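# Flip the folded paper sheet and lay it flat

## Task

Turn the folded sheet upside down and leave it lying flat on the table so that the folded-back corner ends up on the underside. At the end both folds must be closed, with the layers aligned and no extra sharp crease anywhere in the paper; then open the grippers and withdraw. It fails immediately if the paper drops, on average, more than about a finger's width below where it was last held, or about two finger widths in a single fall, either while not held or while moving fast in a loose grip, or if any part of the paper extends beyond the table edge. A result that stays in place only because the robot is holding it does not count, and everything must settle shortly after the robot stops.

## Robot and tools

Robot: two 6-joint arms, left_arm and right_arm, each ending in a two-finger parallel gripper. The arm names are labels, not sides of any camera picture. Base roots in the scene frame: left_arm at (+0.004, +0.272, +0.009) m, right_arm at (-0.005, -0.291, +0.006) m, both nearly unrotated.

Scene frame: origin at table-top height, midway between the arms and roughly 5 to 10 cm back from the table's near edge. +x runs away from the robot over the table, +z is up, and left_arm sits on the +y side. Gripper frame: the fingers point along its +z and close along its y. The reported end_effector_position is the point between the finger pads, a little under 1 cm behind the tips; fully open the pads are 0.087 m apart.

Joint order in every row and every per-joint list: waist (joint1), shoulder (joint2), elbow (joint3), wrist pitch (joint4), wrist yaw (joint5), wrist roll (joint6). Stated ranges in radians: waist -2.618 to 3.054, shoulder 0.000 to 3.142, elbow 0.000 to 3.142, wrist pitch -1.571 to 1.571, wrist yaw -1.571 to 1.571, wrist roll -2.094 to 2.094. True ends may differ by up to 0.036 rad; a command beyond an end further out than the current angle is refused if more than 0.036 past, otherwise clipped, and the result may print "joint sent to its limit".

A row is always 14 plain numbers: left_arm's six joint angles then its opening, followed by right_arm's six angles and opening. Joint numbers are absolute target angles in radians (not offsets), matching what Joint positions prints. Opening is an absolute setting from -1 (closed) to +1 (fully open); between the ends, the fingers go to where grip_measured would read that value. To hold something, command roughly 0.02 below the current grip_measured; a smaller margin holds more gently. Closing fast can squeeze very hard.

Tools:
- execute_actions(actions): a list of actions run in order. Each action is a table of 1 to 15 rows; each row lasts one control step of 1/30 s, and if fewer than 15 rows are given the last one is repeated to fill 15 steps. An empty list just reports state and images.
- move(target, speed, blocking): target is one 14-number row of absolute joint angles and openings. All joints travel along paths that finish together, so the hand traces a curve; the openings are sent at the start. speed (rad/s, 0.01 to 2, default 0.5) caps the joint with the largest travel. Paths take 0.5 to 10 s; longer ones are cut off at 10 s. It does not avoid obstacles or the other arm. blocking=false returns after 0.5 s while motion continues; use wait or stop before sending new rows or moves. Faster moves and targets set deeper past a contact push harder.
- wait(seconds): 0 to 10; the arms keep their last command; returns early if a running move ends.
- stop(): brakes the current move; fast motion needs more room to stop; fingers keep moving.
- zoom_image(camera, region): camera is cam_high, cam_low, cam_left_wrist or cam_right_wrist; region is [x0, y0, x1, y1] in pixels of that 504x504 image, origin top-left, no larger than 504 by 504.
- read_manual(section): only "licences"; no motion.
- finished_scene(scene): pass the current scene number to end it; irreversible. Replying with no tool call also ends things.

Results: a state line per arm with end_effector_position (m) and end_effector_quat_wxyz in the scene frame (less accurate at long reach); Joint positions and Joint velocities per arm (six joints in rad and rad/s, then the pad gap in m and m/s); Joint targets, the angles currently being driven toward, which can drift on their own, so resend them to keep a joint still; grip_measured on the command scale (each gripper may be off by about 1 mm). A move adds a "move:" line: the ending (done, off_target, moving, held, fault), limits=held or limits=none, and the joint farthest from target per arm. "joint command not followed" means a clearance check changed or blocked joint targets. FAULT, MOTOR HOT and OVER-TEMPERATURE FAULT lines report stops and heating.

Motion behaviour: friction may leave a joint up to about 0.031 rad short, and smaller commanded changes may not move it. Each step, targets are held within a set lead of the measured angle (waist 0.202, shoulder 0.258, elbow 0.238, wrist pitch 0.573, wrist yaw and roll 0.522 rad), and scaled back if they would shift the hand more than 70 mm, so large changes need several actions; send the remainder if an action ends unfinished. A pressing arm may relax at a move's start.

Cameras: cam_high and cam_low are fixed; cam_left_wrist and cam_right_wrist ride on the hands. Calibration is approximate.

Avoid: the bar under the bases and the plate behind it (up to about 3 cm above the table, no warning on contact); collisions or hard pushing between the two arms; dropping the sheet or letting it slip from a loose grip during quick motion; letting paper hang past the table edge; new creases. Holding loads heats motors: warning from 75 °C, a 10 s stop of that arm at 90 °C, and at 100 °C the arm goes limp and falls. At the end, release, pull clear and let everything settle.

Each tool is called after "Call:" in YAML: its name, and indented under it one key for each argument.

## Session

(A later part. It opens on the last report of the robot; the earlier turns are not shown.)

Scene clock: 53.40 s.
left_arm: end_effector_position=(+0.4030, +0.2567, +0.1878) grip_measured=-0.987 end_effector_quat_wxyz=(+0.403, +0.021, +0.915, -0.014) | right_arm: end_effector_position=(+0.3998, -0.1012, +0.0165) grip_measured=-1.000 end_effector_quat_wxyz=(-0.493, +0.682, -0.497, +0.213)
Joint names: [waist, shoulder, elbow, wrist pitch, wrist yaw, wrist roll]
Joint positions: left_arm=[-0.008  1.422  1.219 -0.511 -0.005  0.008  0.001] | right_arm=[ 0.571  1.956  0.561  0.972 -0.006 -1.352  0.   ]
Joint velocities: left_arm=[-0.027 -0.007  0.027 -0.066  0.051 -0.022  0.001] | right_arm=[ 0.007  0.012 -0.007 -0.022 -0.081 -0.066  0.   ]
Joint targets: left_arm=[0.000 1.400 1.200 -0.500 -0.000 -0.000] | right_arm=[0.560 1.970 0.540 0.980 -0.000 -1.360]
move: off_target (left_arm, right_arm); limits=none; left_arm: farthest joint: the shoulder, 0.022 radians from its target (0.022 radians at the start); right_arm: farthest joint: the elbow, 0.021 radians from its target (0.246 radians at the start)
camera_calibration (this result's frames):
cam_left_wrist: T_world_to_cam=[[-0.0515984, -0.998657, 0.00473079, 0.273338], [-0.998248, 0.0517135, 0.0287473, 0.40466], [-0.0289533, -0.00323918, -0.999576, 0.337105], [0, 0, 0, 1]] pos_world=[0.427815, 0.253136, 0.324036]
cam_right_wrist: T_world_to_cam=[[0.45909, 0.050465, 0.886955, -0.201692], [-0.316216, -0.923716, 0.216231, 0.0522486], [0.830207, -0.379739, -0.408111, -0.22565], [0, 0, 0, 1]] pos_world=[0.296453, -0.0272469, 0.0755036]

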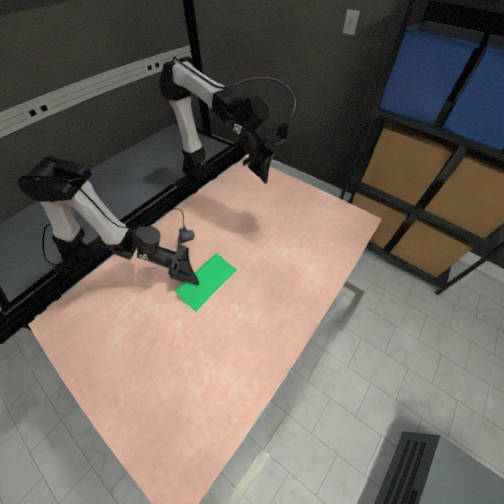

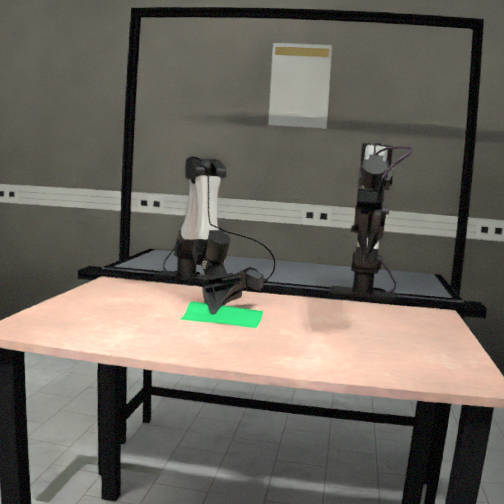

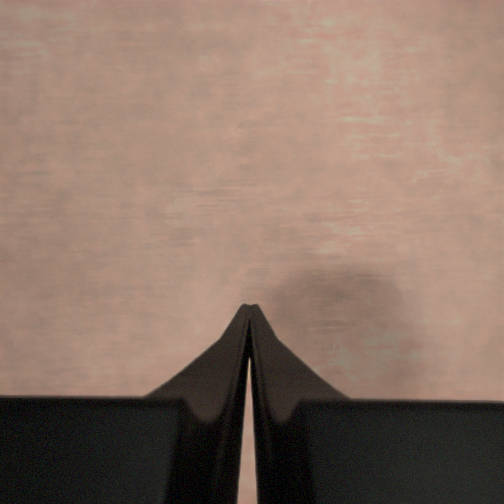

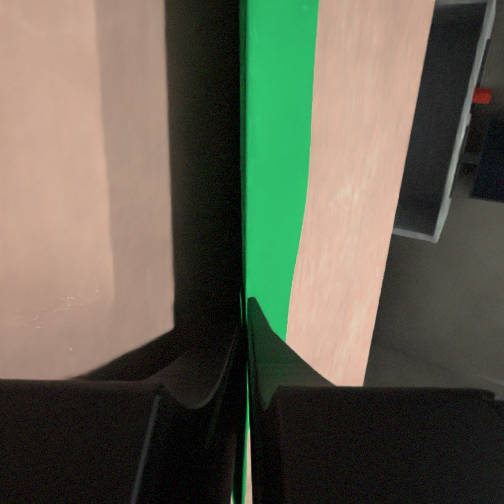

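Call:
move:
  target: [-0.555,2.455,2.25,-1.0,0,0,-1,0.56,1.96,0.54,0.98,0,-1.36,-0.85]
  speed: 0.8

Call:
move:
  target: [-0.555,2.53,2.25,-0.95,0,0,-1,0.56,1.96,0.54,0.98,0,-1.36,-0.85]
  speed: 0.12

Call:
move:
  target: [-0.555,2.53,2.25,-0.95,0,0,-1,0.6,1.865,0.33,1.11,0,-1.36,-0.85]
  speed: 0.13

Scene clock: 62.03 s.
left_arm: end_effector_position=(+0.4423, -0.0228, +0.0410) grip_measured=-0.987 end_effector_quat_wxyz=(+0.166, +0.290, +0.940, -0.063) | right_arm: end_effector_position=(+0.3999, -0.1011, +0.0165) grip_measured=-0.850 end_effector_quat_wxyz=(-0.493, +0.682, -0.497, +0.213)
Joint names: [waist, shoulder, elbow, wrist pitch, wrist yaw, wrist roll]
Joint positions: left_arm=[-0.555  2.452  2.233 -0.981 -0.003  0.008  0.001] | right_arm=[ 0.571  1.956  0.561  0.972 -0.006 -1.352  0.007]
Joint velocities: left_arm=[ 0.007  0.002 -0.027 -0.051  0.007 -0.007 -0.001] | right_arm=[ 0.012  0.012 -0.002 -0.007  0.037  0.066  0.   ]
Joint targets: left_arm=[-0.555 2.455 2.250 -1.000 -0.000 0.000] | right_arm=[0.560 1.960 0.540 0.980 0.000 -1.360]
move: off_target (right_arm); limits=none; left_arm: farthest joint: the wrist pitch, 0.019 radians from its target (0.489 radians at the start); right_arm: farthest joint: the elbow, 0.021 radians from its target (0.021 radians at the start)
camera_calibration (this result's frames):
cam_left_wrist: T_world_to_cam=[[-0.568278, -0.822585, 0.0203567, 0.228758], [-0.715793, 0.5064, 0.480832, 0.329473], [-0.405834, 0.258675, -0.876577, 0.358216], [0, 0, 0, 1]] pos_world=[0.511209, -0.0713336, 0.150925]
cam_right_wrist: T_world_to_cam=[[0.458798, 0.050295, 0.887116, -0.201688], [-0.316287, -0.923758, 0.215949, 0.0522912], [0.830342, -0.37966, -0.40791, -0.225688], [0, 0, 0, 1]] pos_world=[0.296471, -0.0272364, 0.0755685]

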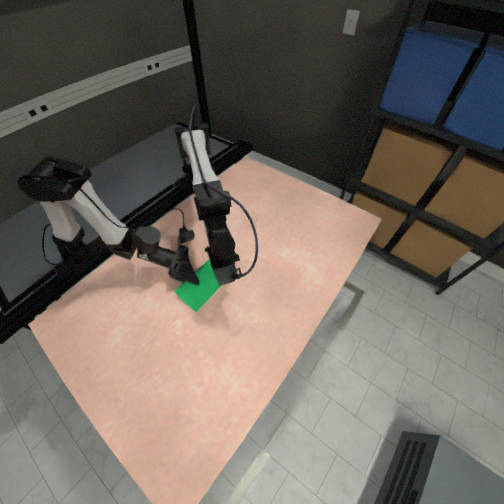

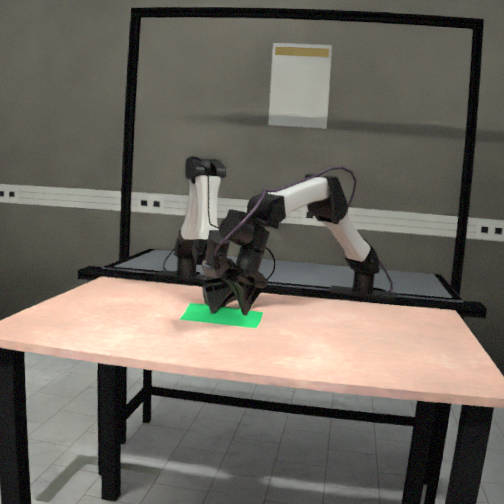

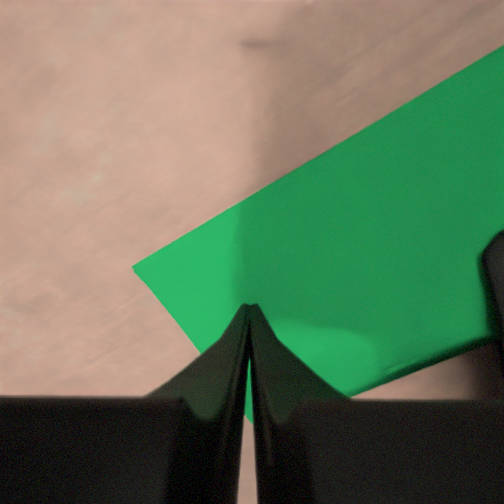

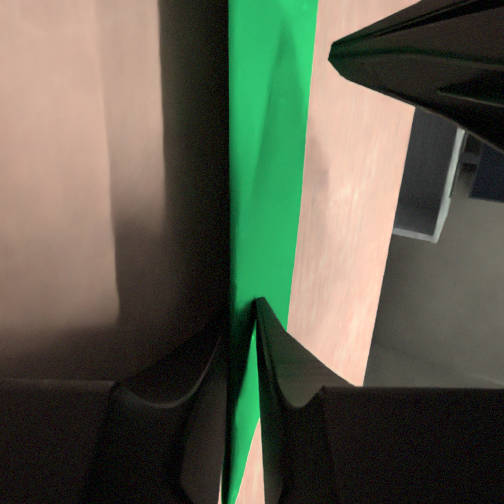

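Scene clock: 62.93 s.
left_arm: end_effector_position=(+0.4434, -0.0243, +0.0210) grip_measured=-0.987 end_effector_quat_wxyz=(+0.157, +0.290, +0.942, -0.060) | right_arm: end_effector_position=(+0.3999, -0.1011, +0.0165) grip_measured=-0.850 end_effector_quat_wxyz=(-0.493, +0.682, -0.497, +0.213)
Joint names: [waist, shoulder, elbow, wrist pitch, wrist yaw, wrist roll]
Joint positions: left_arm=[-0.555  2.496  2.238 -0.963 -0.003  0.008  0.001] | right_arm=[ 0.571  1.956  0.561  0.972 -0.006 -1.352  0.007]
Joint velocities: left_arm=[-0.007 -0.007 -0.007 -0.022 -0.022 -0.022  0.001] | right_arm=[ 0.012 -0.002  0.002 -0.037  0.007 -0.051  0.001]
Joint targets: left_arm=[-0.555 2.530 2.250 -0.950 0.000 -0.000] | right_arm=[0.560 1.960 0.540 0.980 0.000 -1.360]
move: off_target (left_arm, right_arm); limits=none; left_arm: farthest joint: the shoulder, 0.034 radians from its target (0.078 radians at the start); right_arm: farthest joint: the elbow, 0.021 radians from its target (0.021 radians at the start)
camera_calibration (this result's frames):
cam_left_wrist: T_world_to_cam=[[-0.568415, -0.822485, 0.0205496, 0.22867], [-0.706983, 0.501063, 0.49911, 0.3362], [-0.420807, 0.269173, -0.866295, 0.348259], [0, 0, 0, 1]] pos_world=[0.514217, -0.0741215, 0.129196]
cam_right_wrist: T_world_to_cam=[[0.458798, 0.050295, 0.887116, -0.201688], [-0.316287, -0.923758, 0.215949, 0.0522912], [0.830342, -0.37966, -0.40791, -0.225688], [0, 0, 0, 1]] pos_world=[0.296471, -0.0272364, 0.0755685]

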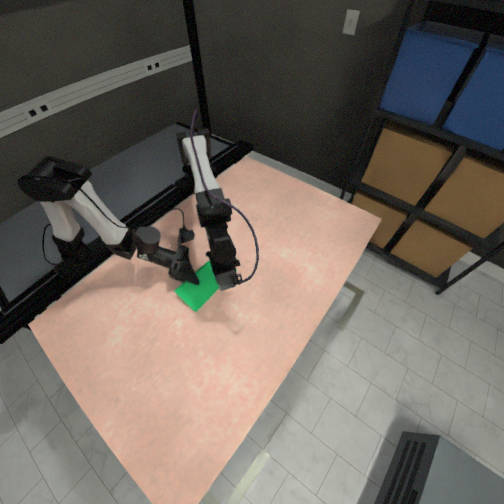

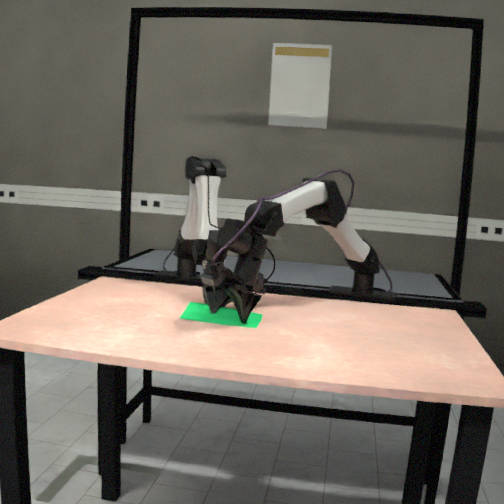

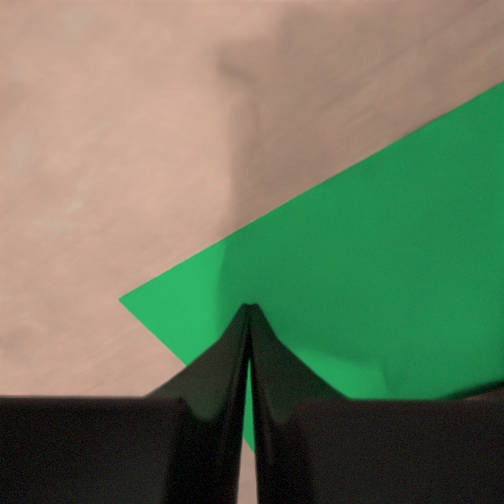

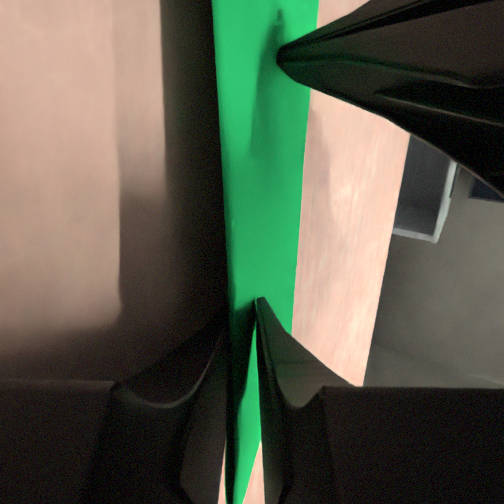

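Scene clock: 65.07 s.
left_arm: end_effector_position=(+0.4434, -0.0243, +0.0210) grip_measured=-0.987 end_effector_quat_wxyz=(+0.157, +0.290, +0.942, -0.060) | right_arm: end_effector_position=(+0.3543, -0.1198, +0.0150) grip_measured=-0.850 end_effector_quat_wxyz=(-0.498, +0.685, -0.489, +0.210)
Joint names: [waist, shoulder, elbow, wrist pitch, wrist yaw, wrist roll]
Joint positions: left_arm=[-0.555  2.496  2.238 -0.963 -0.003  0.008  0.001] | right_arm=[ 0.588  1.876  0.353  1.109 -0.006 -1.353  0.007]
Joint velocities: left_arm=[-0.017 -0.007  0.002  0.007  0.037  0.007 -0.   ] | right_arm=[-0.002 -0.002 -0.002 -0.022 -0.007  0.022 -0.   ]
Joint targets: left_arm=[-0.555 2.530 2.250 -0.950 0.000 0.000] | right_arm=[0.600 1.865 0.330 1.110 -0.000 -1.360]
move: off_target (left_arm, right_arm); limits=none; left_arm: farthest joint: the shoulder, 0.034 radians from its target (0.034 radians at the start); right_arm: farthest joint: the elbow, 0.023 radians from its target (0.231 radians at the start)
camera_calibration (this result's frames):
cam_left_wrist: T_world_to_cam=[[-0.568415, -0.822485, 0.0205496, 0.22867], [-0.706983, 0.501063, 0.49911, 0.3362], [-0.420807, 0.269173, -0.866295, 0.348259], [0, 0, 0, 1]] pos_world=[0.514217, -0.0741215, 0.129196]
cam_right_wrist: T_world_to_cam=[[0.451543, 0.0549678, 0.890555, -0.175405], [-0.3016, -0.929948, 0.210321, 0.015159], [0.83973, -0.36356, -0.403333, -0.197034], [0, 0, 0, 1]] pos_world=[0.24923, -0.0478951, 0.0735488]

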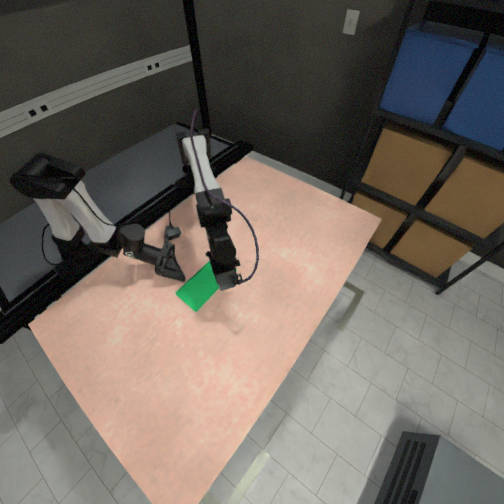

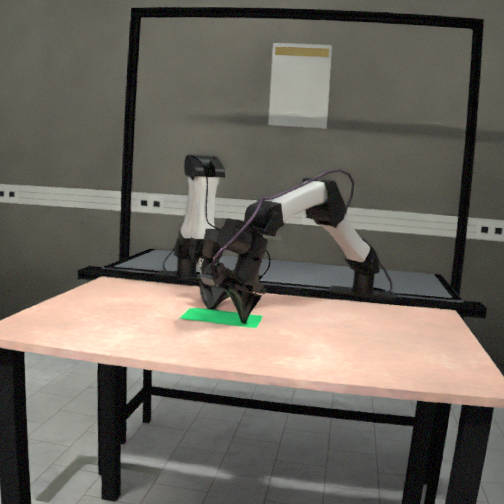

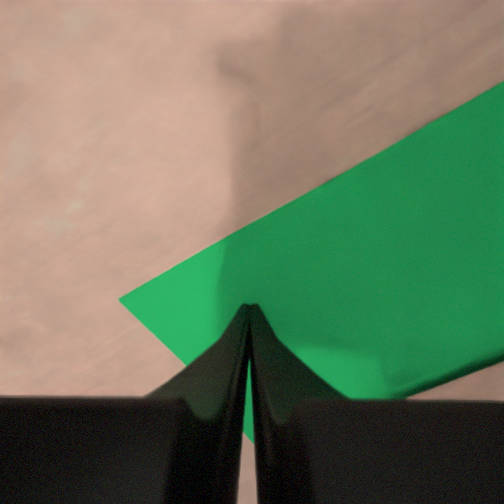

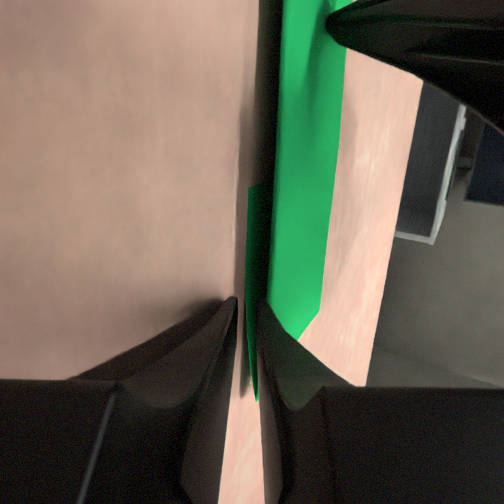

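Call:
move:
  target: [-0.4,2.25,2.1,-0.95,0,0,-1,0.6,1.55,0.25,1.11,0,-1.36,-0.85]
  speed: 0.4

Call:
zoom_image:
  camera: "cam_low"
  region: [160, 285, 280, 345]

Scene clock: 69.77 s.
left_arm: end_effector_position=(+0.4730, +0.0545, +0.0973) grip_measured=-0.987 end_effector_quat_wxyz=(+0.214, +0.214, +0.951, -0.058) | right_arm: end_effector_position=(+0.3480, -0.1236, +0.1056) grip_measured=-0.850 end_effector_quat_wxyz=(+0.585, -0.629, +0.449, -0.248)
Joint names: [waist, shoulder, elbow, wrist pitch, wrist yaw, wrist roll]
Joint positions: left_arm=[-0.399  2.268  2.121 -0.96  -0.003  0.008  0.001] | right_arm=[ 0.588  1.561  0.271  1.109 -0.006 -1.353  0.007]
Joint velocities: left_arm=[ 0.002  0.002 -0.007 -0.066 -0.037  0.007  0.   ] | right_arm=[ 0.007  0.002 -0.002 -0.007 -0.037 -0.007 -0.001]
Joint targets: left_arm=[-0.400 2.250 2.100 -0.950 -0.000 0.000] | right_arm=[0.600 1.550 0.250 1.110 -0.000 -1.360]
move: off_target (left_arm, right_arm); limits=none; left_arm: farthest joint: the elbow, 0.021 radians from its target (0.138 radians at the start); right_arm: farthest joint: the elbow, 0.021 radians from its target (0.103 radians at the start)
camera_calibration (this result's frames):
cam_left_wrist: T_world_to_cam=[[-0.433544, -0.90097, 0.0171033, 0.24957], [-0.822388, 0.403347, 0.401236, 0.348998], [-0.3684, 0.159888, -0.915815, 0.391611], [0, 0, 0, 1]] pos_world=[0.539481, 0.0214738, 0.214344]
cam_right_wrist: T_world_to_cam=[[0.264965, -0.0578236, 0.962523, -0.209622], [-0.326122, -0.944751, 0.0330193, 0.0160311], [0.907435, -0.322648, -0.269183, -0.189225], [0, 0, 0, 1]] pos_world=[0.23248, -0.0580289, 0.1503]

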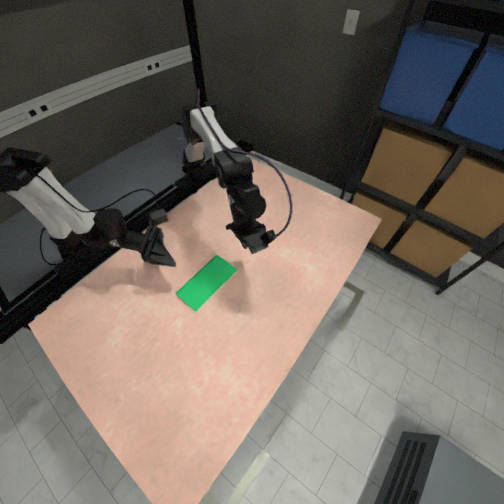

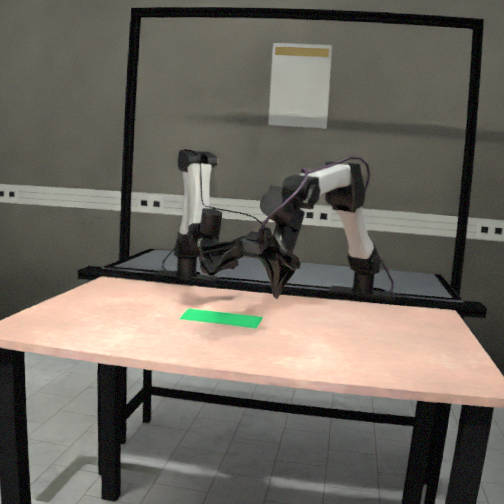

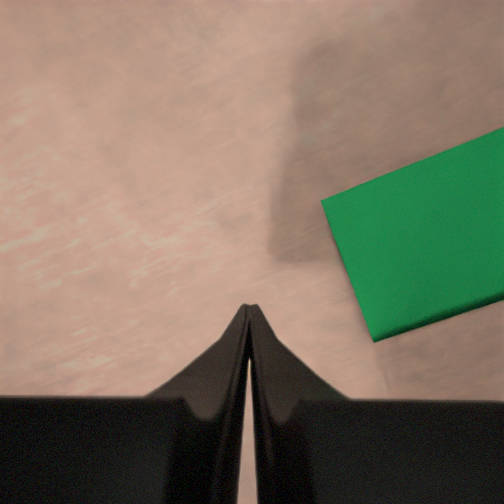

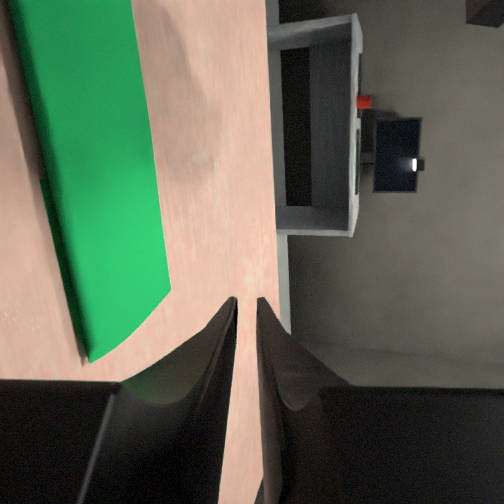

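Region (160, 285, 280, 345) of cam_low's 504x504 image, scaled by 4.200, with more detail than that image has.

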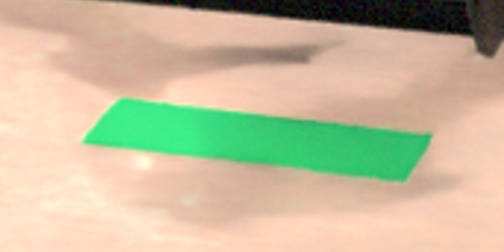

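Call:
finished_scene:
  scene: 2

The scene is finished: the task was done.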